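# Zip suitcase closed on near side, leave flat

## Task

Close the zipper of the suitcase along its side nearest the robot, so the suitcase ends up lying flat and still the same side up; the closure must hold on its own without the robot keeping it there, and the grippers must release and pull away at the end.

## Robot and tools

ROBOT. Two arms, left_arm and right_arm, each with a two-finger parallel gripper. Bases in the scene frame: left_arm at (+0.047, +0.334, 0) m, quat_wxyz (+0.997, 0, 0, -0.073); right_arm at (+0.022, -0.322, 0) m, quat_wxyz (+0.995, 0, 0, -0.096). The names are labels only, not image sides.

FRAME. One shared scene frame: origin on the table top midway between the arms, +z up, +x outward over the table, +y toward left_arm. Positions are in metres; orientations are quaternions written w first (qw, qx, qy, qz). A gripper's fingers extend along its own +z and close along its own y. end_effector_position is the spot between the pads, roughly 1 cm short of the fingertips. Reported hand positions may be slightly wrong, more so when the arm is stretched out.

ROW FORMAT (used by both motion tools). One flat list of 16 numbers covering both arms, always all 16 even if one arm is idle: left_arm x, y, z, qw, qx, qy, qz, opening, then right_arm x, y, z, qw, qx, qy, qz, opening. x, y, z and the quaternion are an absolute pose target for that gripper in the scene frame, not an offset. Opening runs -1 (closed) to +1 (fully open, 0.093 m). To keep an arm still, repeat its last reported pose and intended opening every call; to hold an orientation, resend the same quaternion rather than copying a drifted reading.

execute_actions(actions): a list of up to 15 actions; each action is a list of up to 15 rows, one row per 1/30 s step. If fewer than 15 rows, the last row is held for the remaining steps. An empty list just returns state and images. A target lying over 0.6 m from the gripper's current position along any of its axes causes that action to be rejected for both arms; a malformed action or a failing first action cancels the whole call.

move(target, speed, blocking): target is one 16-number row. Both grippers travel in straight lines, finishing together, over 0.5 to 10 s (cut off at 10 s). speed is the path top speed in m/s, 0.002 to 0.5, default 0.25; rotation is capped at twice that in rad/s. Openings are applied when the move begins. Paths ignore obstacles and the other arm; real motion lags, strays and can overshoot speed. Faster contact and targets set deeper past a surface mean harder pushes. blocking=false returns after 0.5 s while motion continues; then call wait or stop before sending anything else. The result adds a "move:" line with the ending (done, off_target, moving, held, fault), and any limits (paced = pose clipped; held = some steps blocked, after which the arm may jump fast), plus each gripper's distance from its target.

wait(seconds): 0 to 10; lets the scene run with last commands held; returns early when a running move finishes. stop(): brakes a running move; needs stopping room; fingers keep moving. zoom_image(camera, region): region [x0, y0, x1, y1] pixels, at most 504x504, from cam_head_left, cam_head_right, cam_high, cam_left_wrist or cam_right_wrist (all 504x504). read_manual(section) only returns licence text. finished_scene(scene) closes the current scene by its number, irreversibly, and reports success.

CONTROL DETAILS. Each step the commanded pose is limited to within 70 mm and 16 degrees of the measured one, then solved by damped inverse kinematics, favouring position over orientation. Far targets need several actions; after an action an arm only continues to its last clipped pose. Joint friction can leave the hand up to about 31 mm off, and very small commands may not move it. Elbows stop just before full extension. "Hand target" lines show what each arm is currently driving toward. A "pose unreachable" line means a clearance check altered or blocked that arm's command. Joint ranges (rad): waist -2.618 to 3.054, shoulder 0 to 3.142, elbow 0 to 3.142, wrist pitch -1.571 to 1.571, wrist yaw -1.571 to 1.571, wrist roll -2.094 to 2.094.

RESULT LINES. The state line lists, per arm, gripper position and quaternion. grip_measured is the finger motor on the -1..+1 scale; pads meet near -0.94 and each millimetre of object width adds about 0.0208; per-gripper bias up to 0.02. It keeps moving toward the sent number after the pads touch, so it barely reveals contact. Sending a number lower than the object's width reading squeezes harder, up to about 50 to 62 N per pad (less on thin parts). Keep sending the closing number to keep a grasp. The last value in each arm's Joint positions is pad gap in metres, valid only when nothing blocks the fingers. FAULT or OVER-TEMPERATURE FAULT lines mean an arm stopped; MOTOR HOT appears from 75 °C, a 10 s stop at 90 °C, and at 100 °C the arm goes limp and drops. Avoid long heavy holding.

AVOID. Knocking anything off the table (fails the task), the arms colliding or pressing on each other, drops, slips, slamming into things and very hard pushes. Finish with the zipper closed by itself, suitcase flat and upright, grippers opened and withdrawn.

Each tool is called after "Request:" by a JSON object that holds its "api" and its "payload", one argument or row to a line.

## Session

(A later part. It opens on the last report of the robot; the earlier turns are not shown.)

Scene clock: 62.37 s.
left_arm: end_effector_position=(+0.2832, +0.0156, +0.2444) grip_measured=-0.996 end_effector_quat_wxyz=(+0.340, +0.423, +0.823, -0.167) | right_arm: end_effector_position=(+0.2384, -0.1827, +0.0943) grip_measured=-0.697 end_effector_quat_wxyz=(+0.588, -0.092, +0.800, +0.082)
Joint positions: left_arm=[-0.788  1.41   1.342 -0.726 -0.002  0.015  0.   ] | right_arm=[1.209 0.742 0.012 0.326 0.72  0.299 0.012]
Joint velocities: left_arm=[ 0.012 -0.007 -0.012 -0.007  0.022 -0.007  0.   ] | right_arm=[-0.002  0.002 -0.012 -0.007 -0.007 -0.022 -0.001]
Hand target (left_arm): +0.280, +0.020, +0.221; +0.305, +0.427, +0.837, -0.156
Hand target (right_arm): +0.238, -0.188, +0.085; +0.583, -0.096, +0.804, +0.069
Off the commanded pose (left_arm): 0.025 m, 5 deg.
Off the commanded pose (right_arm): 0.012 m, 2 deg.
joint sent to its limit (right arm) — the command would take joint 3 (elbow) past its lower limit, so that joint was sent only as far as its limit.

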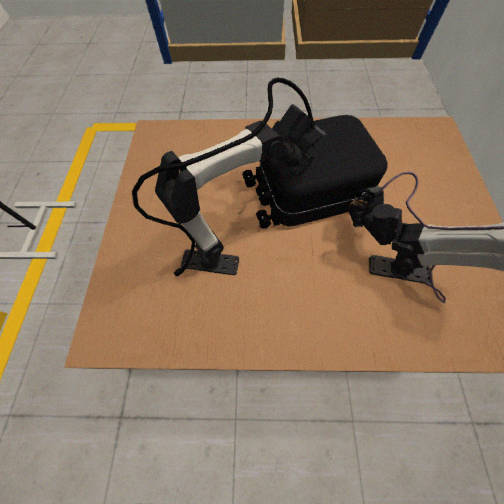

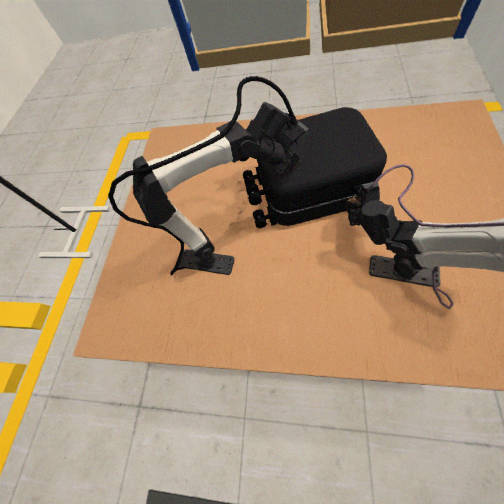

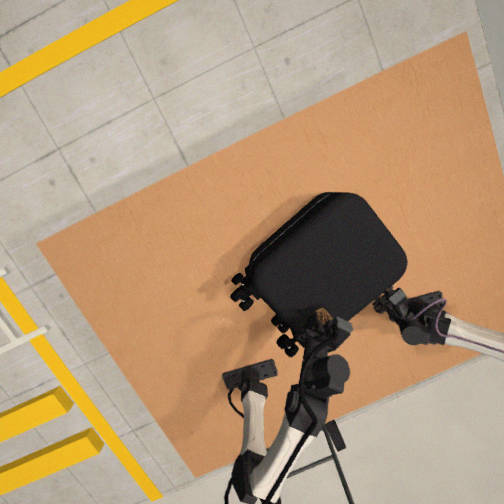

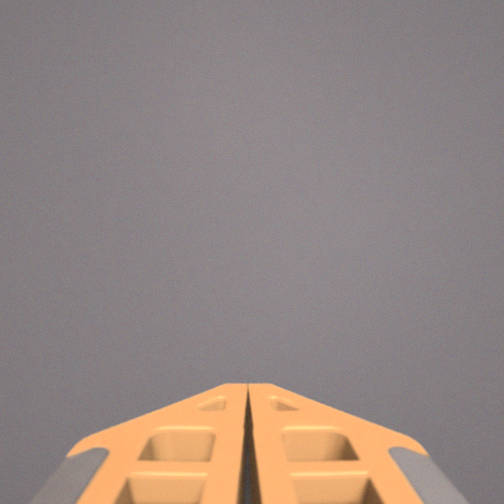

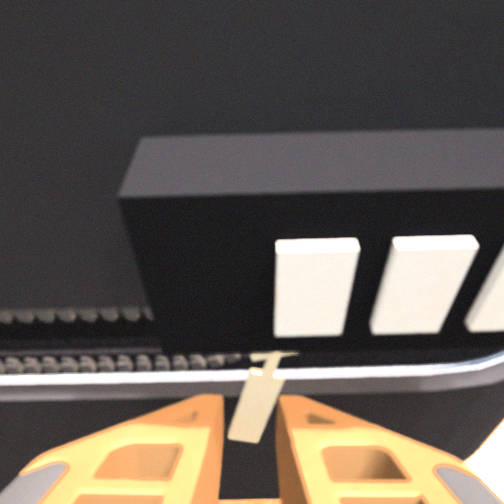

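Request:
{"api": "execute_actions", "payload": {
  "actions": [
    [[0.28,0.02,0.22,0.305,0.427,0.837,-0.155,-1,0.237,-0.188,0.084,0.584,-0.0955,0.803,0.0694,-0.75],[0.28,0.02,0.22,0.305,0.427,0.837,-0.155,-1,0.237,-0.188,0.084,0.584,-0.0955,0.803,0.0694,-0.78],[0.28,0.02,0.22,0.305,0.427,0.837,-0.155,-1,0.237,-0.188,0.084,0.584,-0.0955,0.803,0.0694,-0.81],[0.28,0.02,0.22,0.305,0.427,0.837,-0.155,-1,0.237,-0.188,0.084,0.584,-0.0955,0.803,0.0694,-0.84],[0.28,0.02,0.22,0.305,0.427,0.837,-0.155,-1,0.237,-0.188,0.084,0.584,-0.0955,0.803,0.0694,-0.87],[0.28,0.02,0.22,0.305,0.427,0.837,-0.155,-1,0.237,-0.188,0.084,0.584,-0.0955,0.803,0.0694,-0.9],[0.28,0.02,0.22,0.305,0.427,0.837,-0.155,-1,0.237,-0.188,0.084,0.584,-0.0955,0.803,0.0694,-0.93],[0.28,0.02,0.22,0.305,0.427,0.837,-0.155,-1,0.237,-0.188,0.084,0.584,-0.0955,0.803,0.0694,-0.96]]
  ]
}}

Request:
{"api": "zoom_image", "payload": {
  "camera": "cam_right_wrist",
  "region": [150, 300, 354, 504]
}}

Scene clock: 65.53 s.
left_arm: end_effector_position=(+0.2832, +0.0156, +0.2444) grip_measured=-0.996 end_effector_quat_wxyz=(+0.340, +0.423, +0.823, -0.167) | right_arm: end_effector_position=(+0.2391, -0.1851, +0.0947) grip_measured=-0.956 end_effector_quat_wxyz=(+0.590, -0.088, +0.799, +0.076)
Joint positions: left_arm=[-0.788  1.41   1.342 -0.726 -0.002  0.015  0.   ] | right_arm=[1.209 0.742 0.012 0.324 0.735 0.299 0.   ]
Joint velocities: left_arm=[-0.002 -0.007  0.007 -0.095  0.022 -0.007  0.   ] | right_arm=[-0.002 -0.002 -0.007 -0.022 -0.022 -0.022  0.   ]
Hand target (left_arm): +0.280, +0.020, +0.221; +0.305, +0.427, +0.837, -0.156
Hand target (right_arm): +0.237, -0.188, +0.084; +0.583, -0.096, +0.804, +0.069
Off the commanded pose (left_arm): 0.025 m, 5 deg.
Off the commanded pose (right_arm): 0.011 m, 1 deg.
joint sent to its limit (right arm) — the command would take joint 3 (elbow) past its lower limit, so that joint was sent only as far as its limit.

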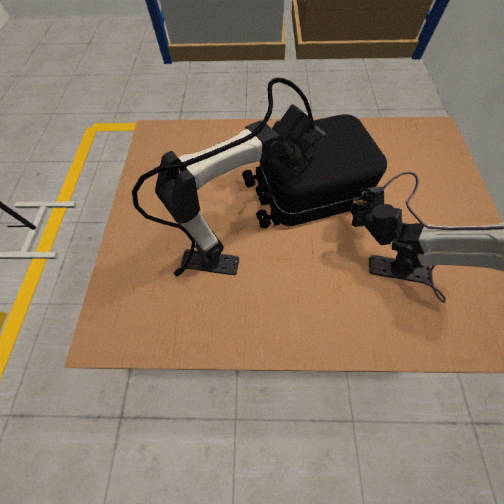

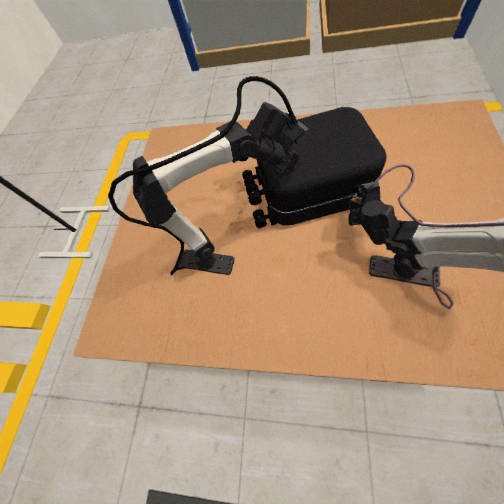

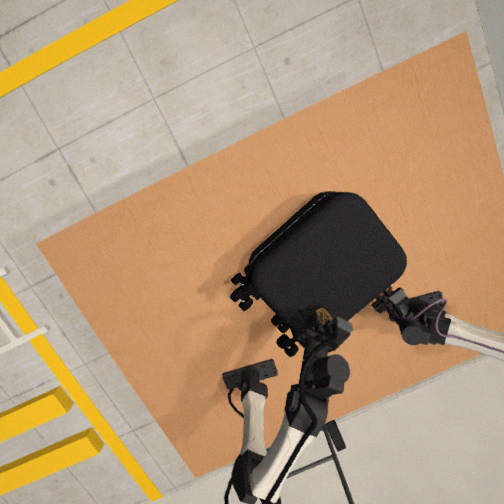

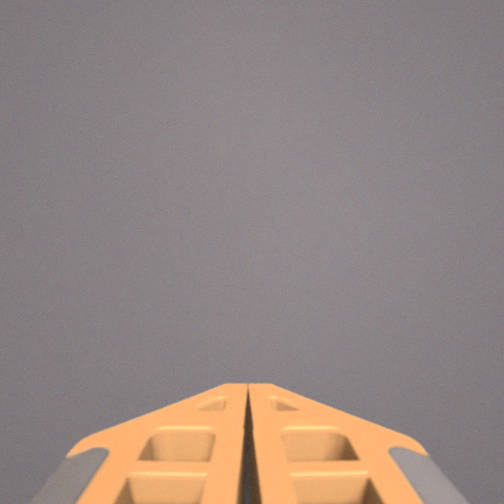

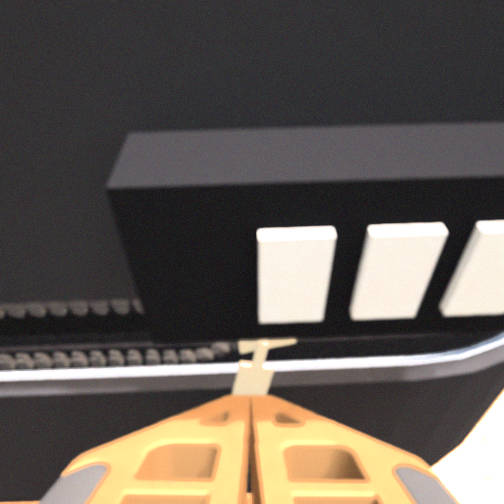

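Region (150, 300, 354, 504) of cam_right_wrist's 504x504 image, scaled by 2.471, with more detail than that image has.

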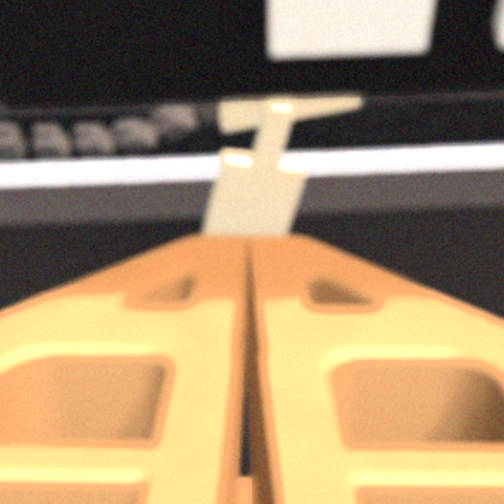

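Request:
{"api": "move", "payload": {
  "target": [0.28,0.02,0.22,0.305,0.427,0.837,-0.155,-1,0.224,-0.192,0.108,0.582,-0.1126,0.801,0.0818,-0.3],
  "speed": 0.04
}}

Scene clock: 75.07 s.
left_arm: end_effector_position=(+0.2834, +0.0156, +0.2444) grip_measured=-0.996 end_effector_quat_wxyz=(+0.340, +0.422, +0.823, -0.167) | right_arm: end_effector_position=(+0.2250, -0.1960, +0.0934) grip_measured=-0.302 end_effector_quat_wxyz=(+0.574, -0.115, +0.808, +0.067)
Joint positions: left_arm=[-0.788  1.41   1.342 -0.726 -0.003  0.015  0.   ] | right_arm=[ 1.235  0.481  0.027 -0.007  0.729  0.296  0.031]
Joint velocities: left_arm=[-0.002 -0.012 -0.007  0.007  0.081 -0.022  0.   ] | right_arm=[-0.002 -0.012 -0.017 -0.037 -0.051 -0.037  0.   ]
Hand target (left_arm): +0.280, +0.020, +0.221; +0.305, +0.427, +0.837, -0.156
Hand target (right_arm): +0.225, -0.191, +0.107; +0.583, -0.112, +0.801, +0.082
Off the commanded pose (left_arm): 0.025 m, 5 deg.
Off the commanded pose (right_arm): 0.015 m, 2 deg.
move: off_target (left_arm, right_arm)

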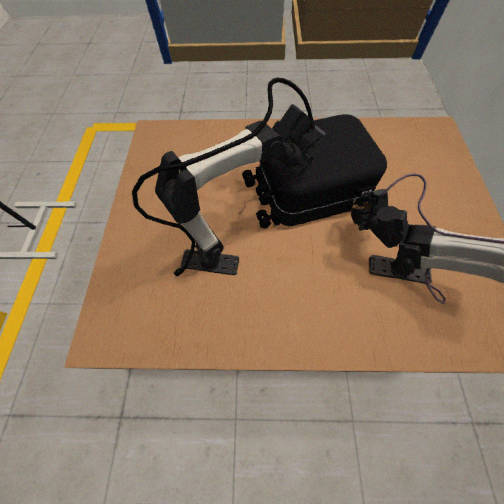

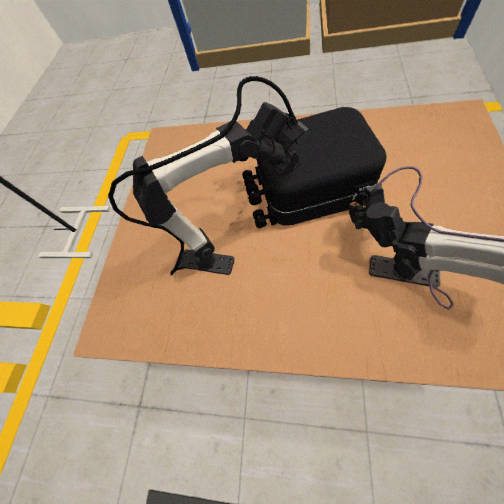

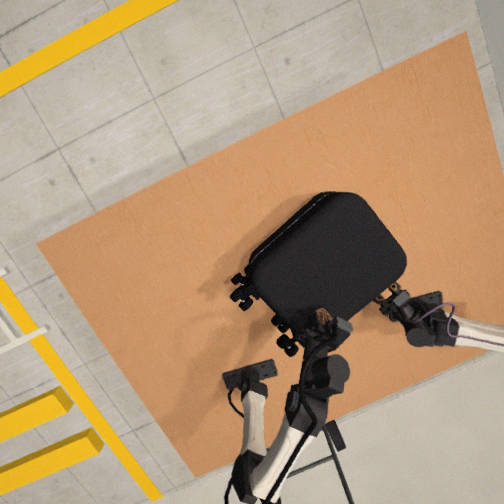

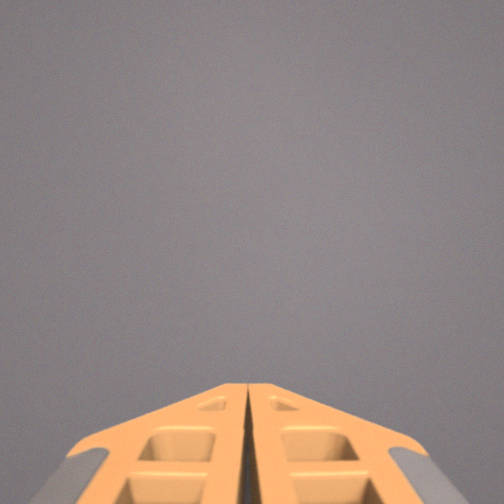

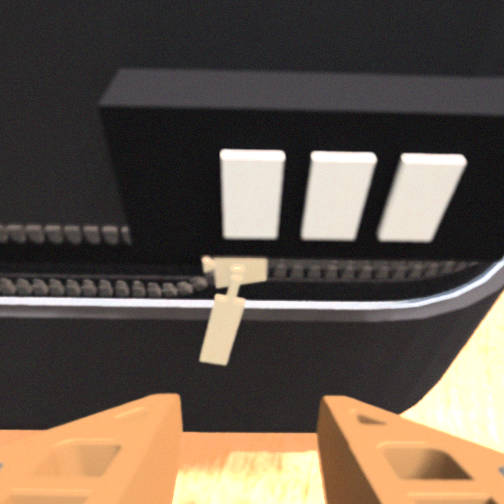

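Request:
{"api": "move", "payload": {
  "target": [0.28,0.02,0.22,0.305,0.427,0.837,-0.155,-1,0.233,-0.189,0.104,0.582,-0.1126,0.801,0.0818,-0.3],
  "speed": 0.03
}}

Scene clock: 78.17 s.
left_arm: end_effector_position=(+0.2834, +0.0156, +0.2444) grip_measured=-0.996 end_effector_quat_wxyz=(+0.340, +0.422, +0.823, -0.167) | right_arm: end_effector_position=(+0.2292, -0.1922, +0.0974) grip_measured=-0.302 end_effector_quat_wxyz=(+0.578, -0.114, +0.804, +0.079)
Joint positions: left_arm=[-0.788  1.41   1.342 -0.726 -0.003  0.015  0.   ] | right_arm=[1.201 0.507 0.027 0.054 0.685 0.274 0.031]
Joint velocities: left_arm=[ 0.007  0.012 -0.017 -0.037 -0.051  0.051  0.   ] | right_arm=[-0.002  0.012 -0.002  0.022 -0.007 -0.037 -0.   ]
Hand target (left_arm): +0.280, +0.020, +0.221; +0.305, +0.427, +0.837, -0.156
Hand target (right_arm): +0.232, -0.190, +0.104; +0.582, -0.113, +0.801, +0.082
Off the commanded pose (left_arm): 0.025 m, 5 deg.
Off the commanded pose (right_arm): 0.008 m, 1 deg.
move: off_target (left_arm)

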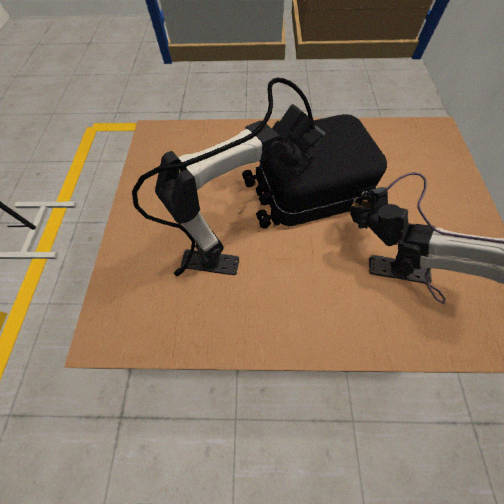

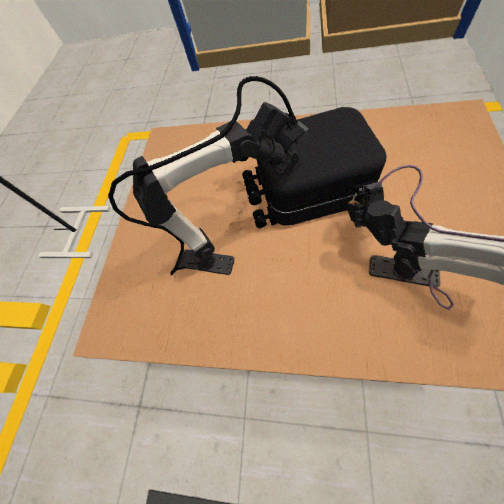

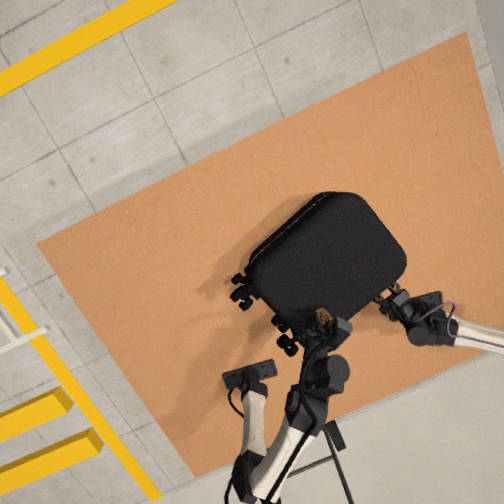

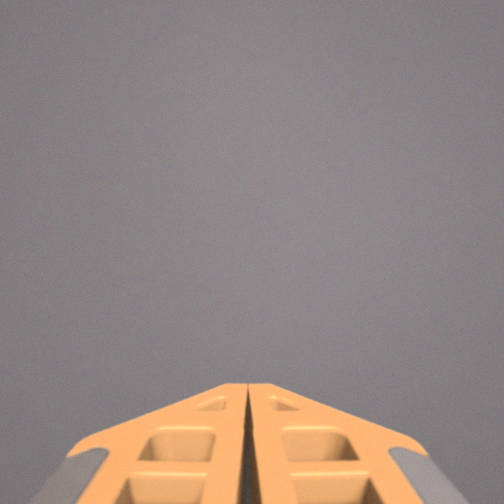

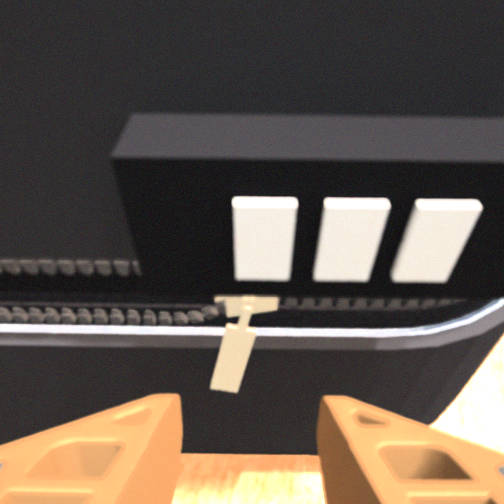

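Request:
{"api": "move", "payload": {
  "target": [0.28,0.02,0.22,0.305,0.427,0.837,-0.155,-1,0.240,-0.187,0.116,0.582,-0.1126,0.801,0.0818,-0.3],
  "speed": 0.03
}}

Scene clock: 80.80 s.
left_arm: end_effector_position=(+0.2834, +0.0156, +0.2444) grip_measured=-0.996 end_effector_quat_wxyz=(+0.340, +0.422, +0.823, -0.167) | right_arm: end_effector_position=(+0.2353, -0.1911, +0.1062) grip_measured=-0.302 end_effector_quat_wxyz=(+0.577, -0.115, +0.805, +0.078)
Joint positions: left_arm=[-0.788  1.41   1.342 -0.726 -0.003  0.015  0.   ] | right_arm=[1.158 0.534 0.064 0.055 0.645 0.253 0.031]
Joint velocities: left_arm=[ 0.012  0.002  0.007 -0.066 -0.022  0.022  0.   ] | right_arm=[ 0.002  0.012 -0.002 -0.051 -0.022  0.022  0.   ]
Hand target (left_arm): +0.280, +0.020, +0.221; +0.305, +0.427, +0.837, -0.156
Hand target (right_arm): +0.239, -0.188, +0.116; +0.582, -0.113, +0.801, +0.082
Off the commanded pose (left_arm): 0.025 m, 5 deg.
Off the commanded pose (right_arm): 0.012 m, 1 deg.
move: off_target (left_arm, right_arm)

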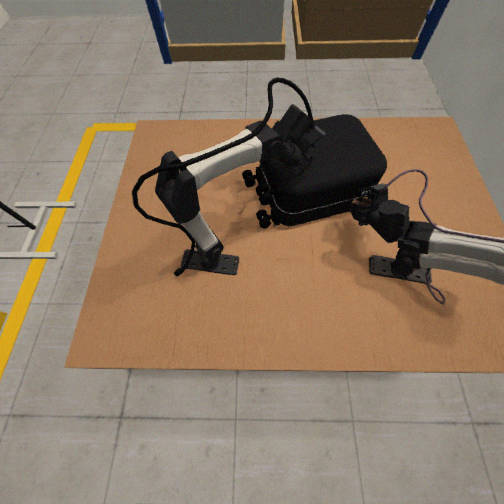

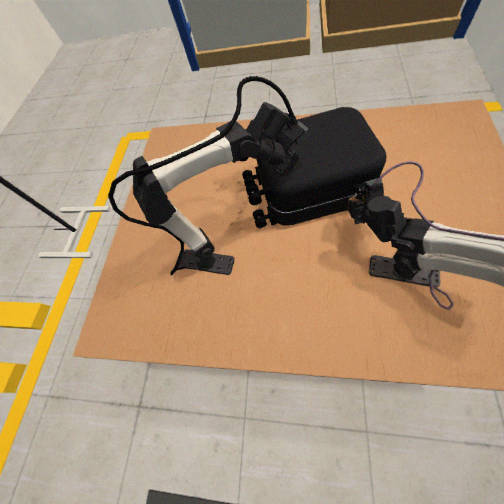

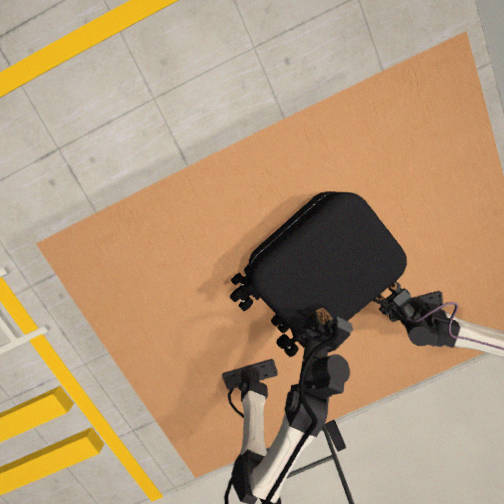

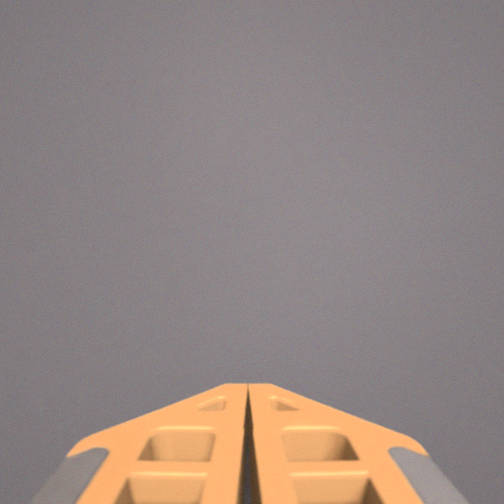

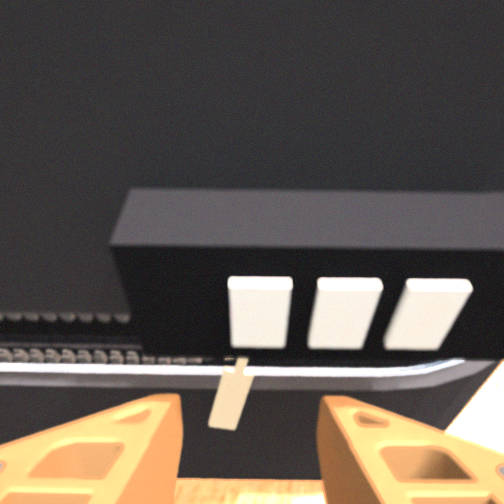

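Request:
{"api": "move", "payload": {
  "target": [0.28,0.02,0.22,0.305,0.427,0.837,-0.155,-1,0.247,-0.182,0.121,0.582,-0.1126,0.801,0.0818,-0.3],
  "speed": 0.02
}}

Scene clock: 83.70 s.
left_arm: end_effector_position=(+0.2834, +0.0156, +0.2444) grip_measured=-0.996 end_effector_quat_wxyz=(+0.340, +0.422, +0.823, -0.167) | right_arm: end_effector_position=(+0.2414, -0.1869, +0.1101) grip_measured=-0.302 end_effector_quat_wxyz=(+0.575, -0.116, +0.806, +0.076)
Joint positions: left_arm=[-0.788  1.41   1.342 -0.726 -0.003  0.015  0.   ] | right_arm=[1.134 0.605 0.09  0.099 0.623 0.241 0.031]
Joint velocities: left_arm=[-0.007  0.002  0.007  0.007  0.081 -0.037  0.   ] | right_arm=[ 0.002  0.012 -0.002 -0.022 -0.022 -0.007 -0.   ]
Hand target (left_arm): +0.280, +0.020, +0.221; +0.305, +0.427, +0.837, -0.156
Hand target (right_arm): +0.246, -0.183, +0.122; +0.582, -0.112, +0.801, +0.082
Off the commanded pose (left_arm): 0.025 m, 5 deg.
Off the commanded pose (right_arm): 0.013 m, 1 deg.
move: off_target (left_arm, right_arm)

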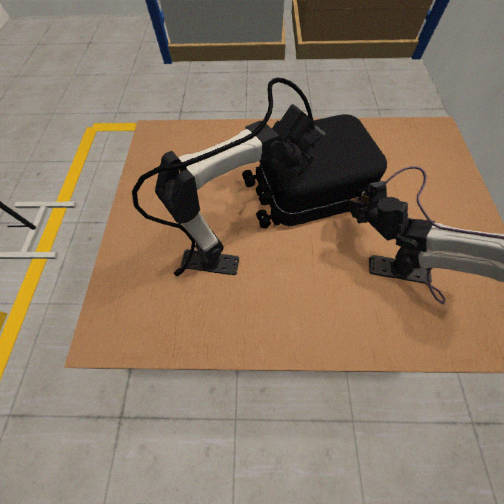

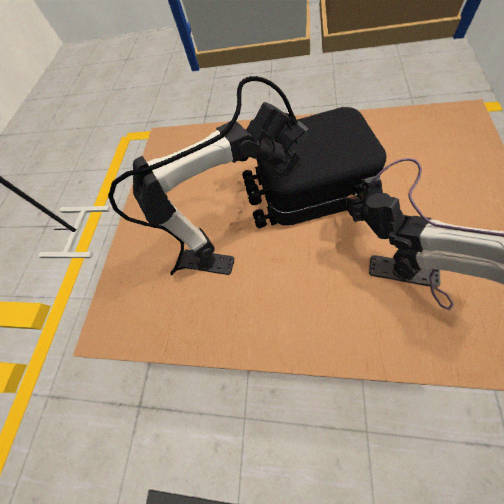

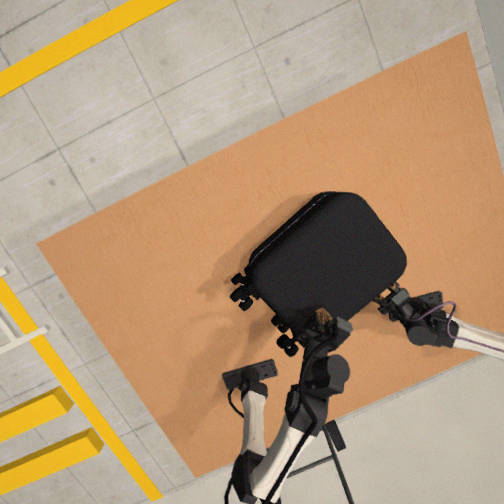

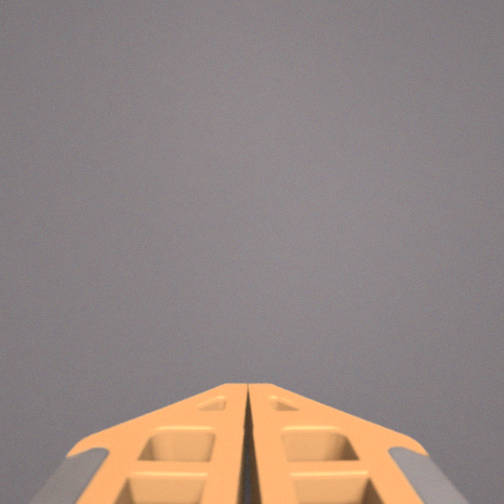

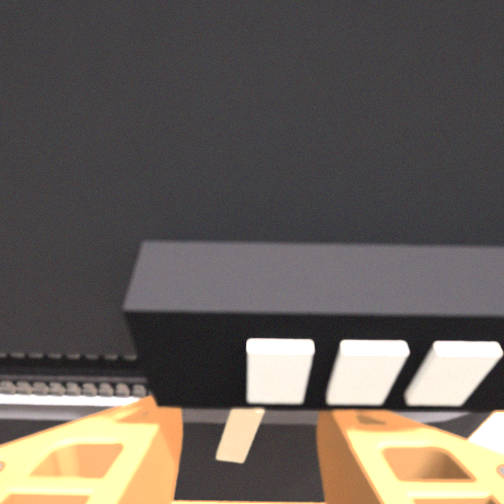

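Request:
{"api": "execute_actions", "payload": {
  "actions": [
    [[0.28,0.02,0.22,0.305,0.427,0.837,-0.155,-1,0.248,-0.1817,0.121,0.582,-0.1126,0.801,0.0818,-0.3],[0.28,0.02,0.22,0.305,0.427,0.837,-0.155,-1,0.2485,-0.1815,0.121,0.582,-0.1126,0.801,0.0818,-0.3],[0.28,0.02,0.22,0.305,0.427,0.837,-0.155,-1,0.249,-0.1813,0.121,0.582,-0.1126,0.801,0.0818,-0.3],[0.28,0.02,0.22,0.305,0.427,0.837,-0.155,-1,0.2495,-0.1812,0.121,0.582,-0.1126,0.801,0.0818,-0.3],[0.28,0.02,0.22,0.305,0.427,0.837,-0.155,-1,0.250,-0.181,0.121,0.582,-0.1126,0.801,0.0818,-0.3]]
  ]
}}

Scene clock: 85.70 s.
left_arm: end_effector_position=(+0.2834, +0.0156, +0.2444) grip_measured=-0.996 end_effector_quat_wxyz=(+0.340, +0.422, +0.823, -0.167) | right_arm: end_effector_position=(+0.2439, -0.1863, +0.1089) grip_measured=-0.302 end_effector_quat_wxyz=(+0.573, -0.117, +0.807, +0.076)
Joint positions: left_arm=[-0.788  1.41   1.342 -0.726 -0.003  0.015  0.   ] | right_arm=[1.12  0.632 0.09  0.127 0.61  0.234 0.031]
Joint velocities: left_arm=[-0.002 -0.002  0.012 -0.007 -0.081  0.007  0.   ] | right_arm=[ 0.007  0.022 -0.007  0.022  0.037  0.022 -0.002]
Hand target (left_arm): +0.280, +0.020, +0.221; +0.305, +0.427, +0.837, -0.156
Hand target (right_arm): +0.249, -0.182, +0.121; +0.582, -0.113, +0.801, +0.082
Off the commanded pose (left_arm): 0.025 m, 5 deg.
Off the commanded pose (right_arm): 0.015 m, 2 deg.

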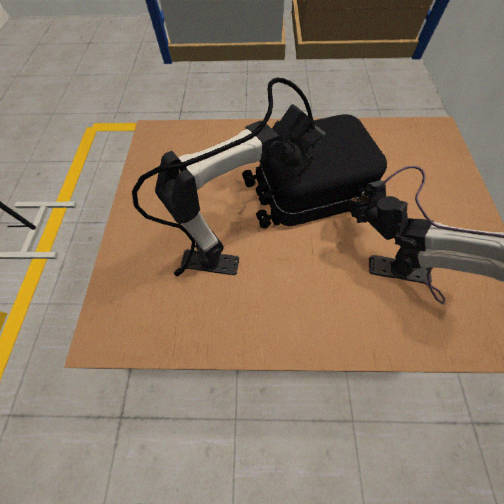

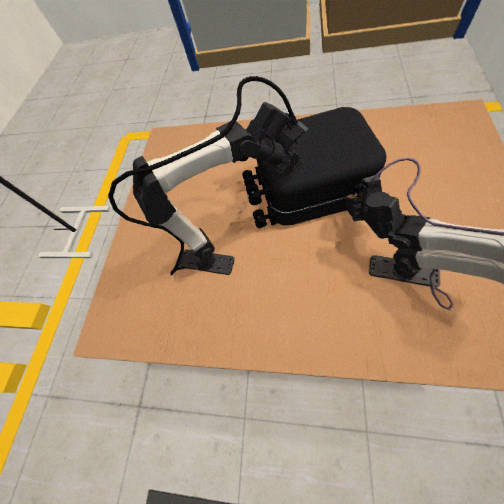

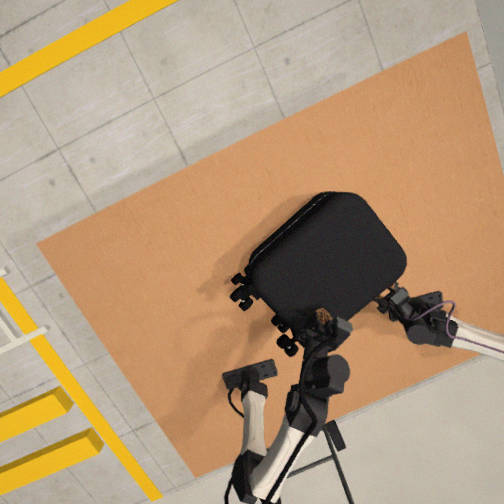

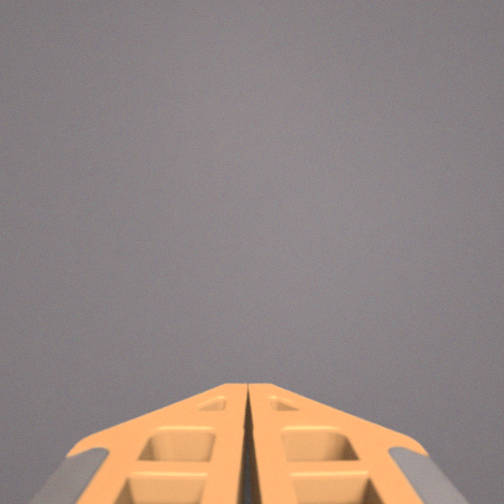

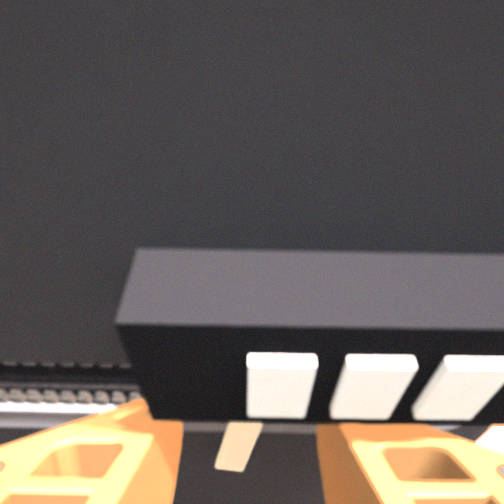

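Request:
{"api": "move", "payload": {
  "target": [0.28,0.02,0.22,0.305,0.427,0.837,-0.155,-1,0.2405,-0.147,0.122,0.582,-0.1126,0.801,0.0818,-0.3],
  "speed": 0.03
}}

Scene clock: 88.03 s.
left_arm: end_effector_position=(+0.2834, +0.0156, +0.2444) grip_measured=-0.996 end_effector_quat_wxyz=(+0.340, +0.422, +0.823, -0.167) | right_arm: end_effector_position=(+0.2376, -0.1546, +0.1117) grip_measured=-0.302 end_effector_quat_wxyz=(+0.574, -0.124, +0.807, +0.072)
Joint positions: left_arm=[-0.788  1.41   1.342 -0.726 -0.003  0.015  0.   ] | right_arm=[1.291 0.856 0.158 0.221 0.762 0.316 0.031]
Joint velocities: left_arm=[ 0.007 -0.007 -0.002 -0.037  0.11  -0.007  0.   ] | right_arm=[-0.012  0.007  0.002  0.007  0.095 -0.066 -0.   ]
Hand target (left_arm): +0.280, +0.020, +0.221; +0.305, +0.427, +0.837, -0.156
Hand target (right_arm): +0.240, -0.148, +0.123; +0.582, -0.112, +0.801, +0.082
Off the commanded pose (left_arm): 0.025 m, 5 deg.
Off the commanded pose (right_arm): 0.013 m, 2 deg.
move: off_target (left_arm, right_arm)

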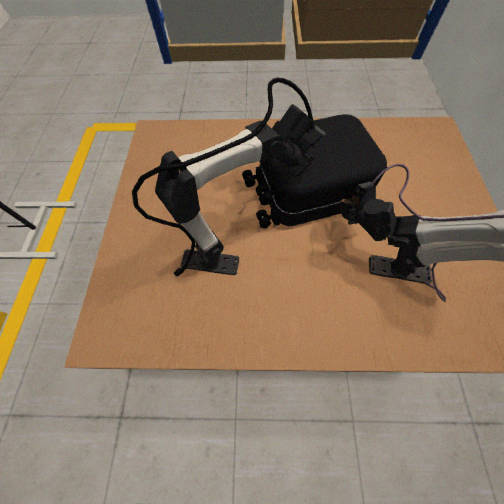

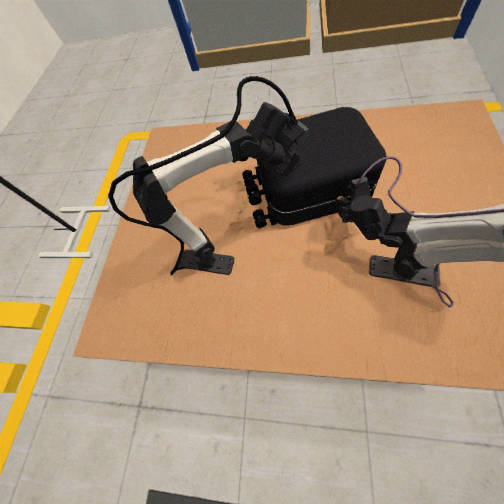

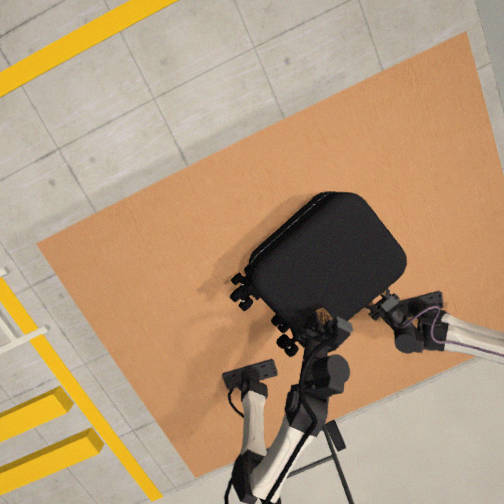

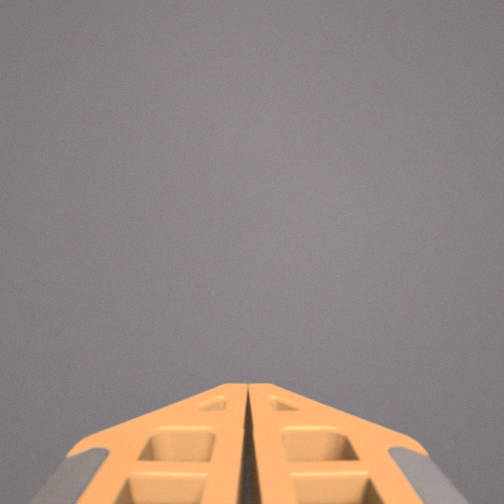

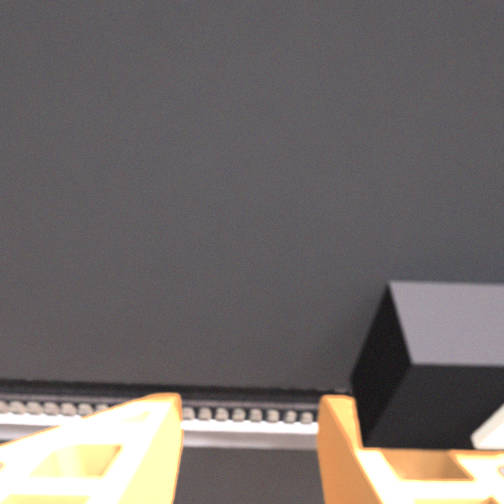

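Request:
{"api": "move", "payload": {
  "target": [0.28,0.02,0.22,0.305,0.427,0.837,-0.155,-1,0.2455,-0.1455,0.122,0.582,-0.1126,0.801,0.0818,-0.3],
  "speed": 0.02
}}

Request:
{"api": "zoom_image", "payload": {
  "camera": "cam_head_left",
  "region": [320, 165, 400, 235]
}}

Scene clock: 91.83 s.
left_arm: end_effector_position=(+0.2834, +0.0156, +0.2444) grip_measured=-0.996 end_effector_quat_wxyz=(+0.340, +0.422, +0.823, -0.167) | right_arm: end_effector_position=(+0.2391, -0.1527, +0.1101) grip_measured=-0.302 end_effector_quat_wxyz=(+0.573, -0.122, +0.807, +0.073)
Joint positions: left_arm=[-0.788  1.41   1.342 -0.726 -0.003  0.015  0.   ] | right_arm=[1.289 0.885 0.158 0.251 0.761 0.318 0.031]
Joint velocities: left_arm=[-0.017  0.002  0.007 -0.007 -0.066 -0.007  0.   ] | right_arm=[ 0.007 -0.002  0.002  0.022 -0.022  0.037 -0.001]
Hand target (left_arm): +0.280, +0.020, +0.221; +0.305, +0.427, +0.837, -0.156
Hand target (right_arm): +0.245, -0.146, +0.122; +0.582, -0.113, +0.801, +0.082
Off the commanded pose (left_arm): 0.025 m, 5 deg.
Off the commanded pose (right_arm): 0.015 m, 2 deg.
move: off_target (left_arm, right_arm)

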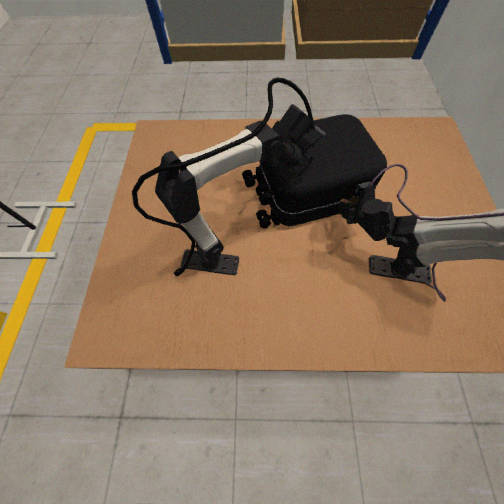

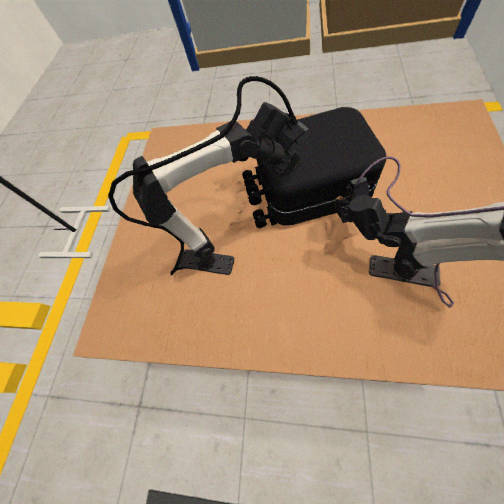

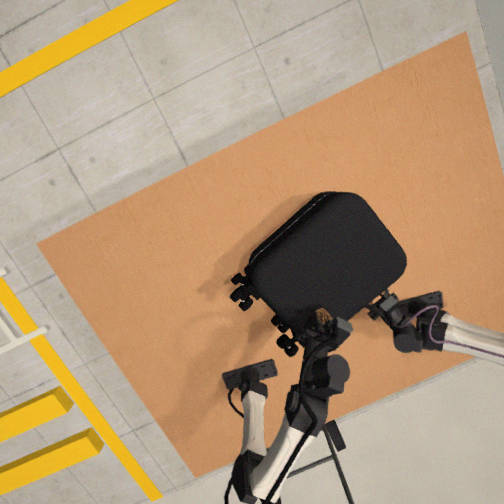

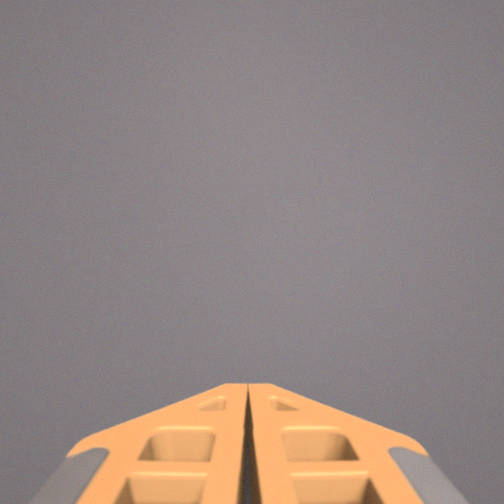

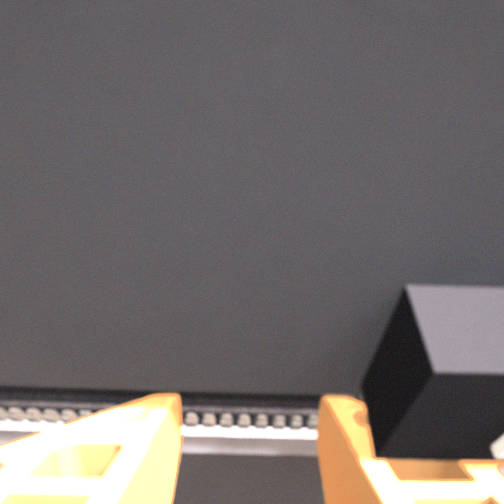

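Region (320, 165, 400, 235) of cam_head_left's 504x504 image, scaled by 6.300, with more detail than that image has; it fills the top 441 rows of this view, and the rest is white.

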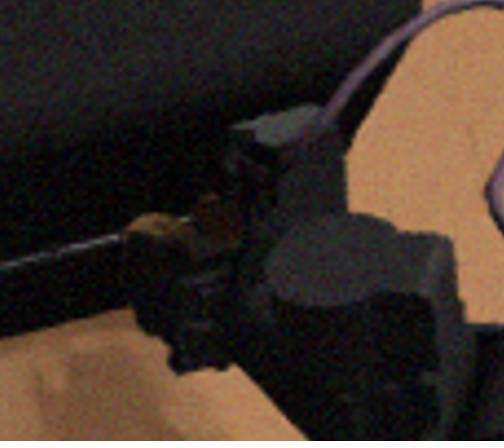

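Request:
{"api": "execute_actions", "payload": {
  "actions": [
    [[0.28,0.02,0.22,0.305,0.427,0.837,-0.155,-1,0.2465,-0.1453,0.122,0.582,-0.1126,0.801,0.0818,-0.3],[0.28,0.02,0.22,0.305,0.427,0.837,-0.155,-1,0.247,-0.1452,0.122,0.582,-0.1126,0.801,0.0818,-0.3],[0.28,0.02,0.22,0.305,0.427,0.837,-0.155,-1,0.248,-0.145,0.122,0.582,-0.1126,0.801,0.0818,-0.3],[0.28,0.02,0.22,0.305,0.427,0.837,-0.155,-1,0.2485,-0.1448,0.122,0.582,-0.1126,0.801,0.0818,-0.3],[0.28,0.02,0.22,0.305,0.427,0.837,-0.155,-1,0.2495,-0.1445,0.122,0.582,-0.1126,0.801,0.0818,-0.3]]
  ]
}}

Scene clock: 93.87 s.
left_arm: end_effector_position=(+0.2834, +0.0156, +0.2444) grip_measured=-0.996 end_effector_quat_wxyz=(+0.340, +0.422, +0.823, -0.167) | right_arm: end_effector_position=(+0.2417, -0.1527, +0.1096) grip_measured=-0.302 end_effector_quat_wxyz=(+0.573, -0.120, +0.807, +0.072)
Joint positions: left_arm=[-0.788  1.41   1.342 -0.726 -0.003  0.015  0.   ] | right_arm=[1.274 0.9   0.158 0.27  0.75  0.312 0.031]
Joint velocities: left_arm=[-0.012 -0.002 -0.012  0.066  0.007 -0.007  0.   ] | right_arm=[ 0.022 -0.002 -0.027  0.022 -0.022 -0.051 -0.   ]
Hand target (left_arm): +0.280, +0.020, +0.221; +0.305, +0.427, +0.837, -0.156
Hand target (right_arm): +0.248, -0.146, +0.122; +0.582, -0.112, +0.801, +0.081
Off the commanded pose (left_arm): 0.025 m, 5 deg.
Off the commanded pose (right_arm): 0.017 m, 2 deg.

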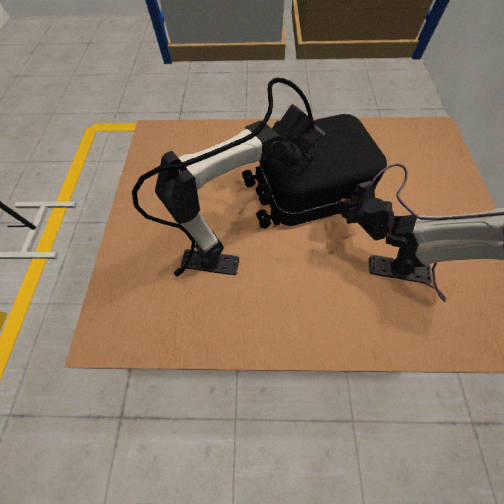

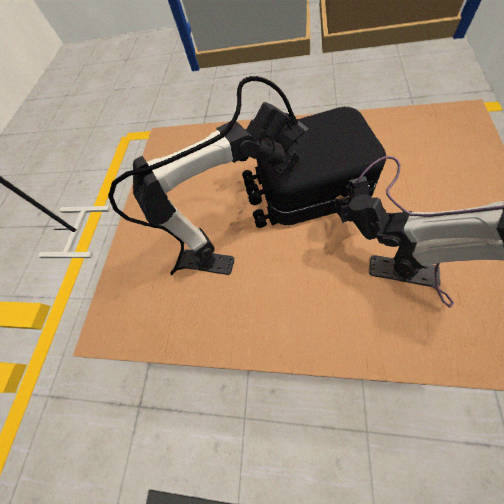

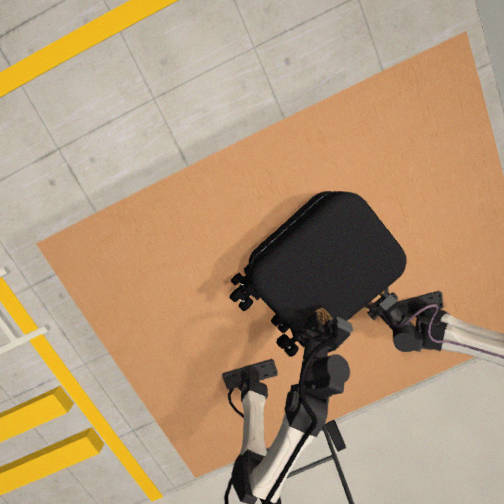

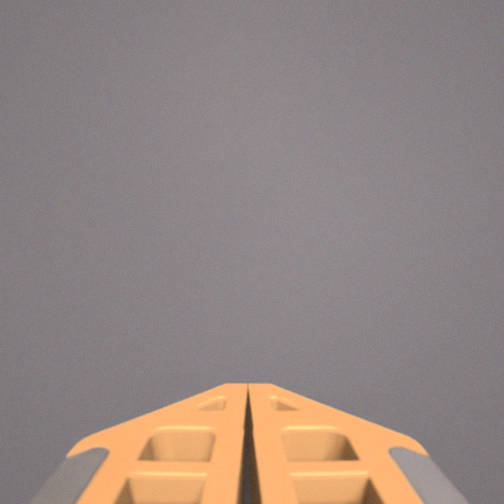

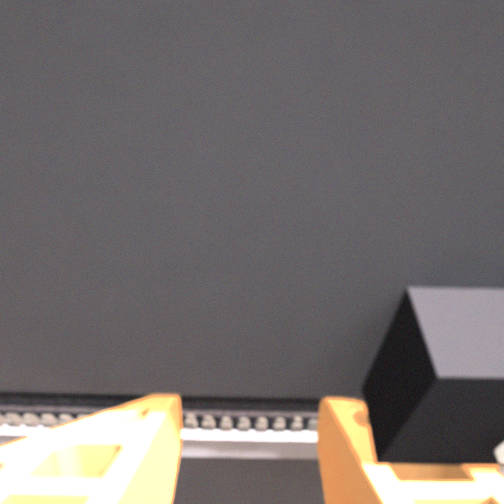

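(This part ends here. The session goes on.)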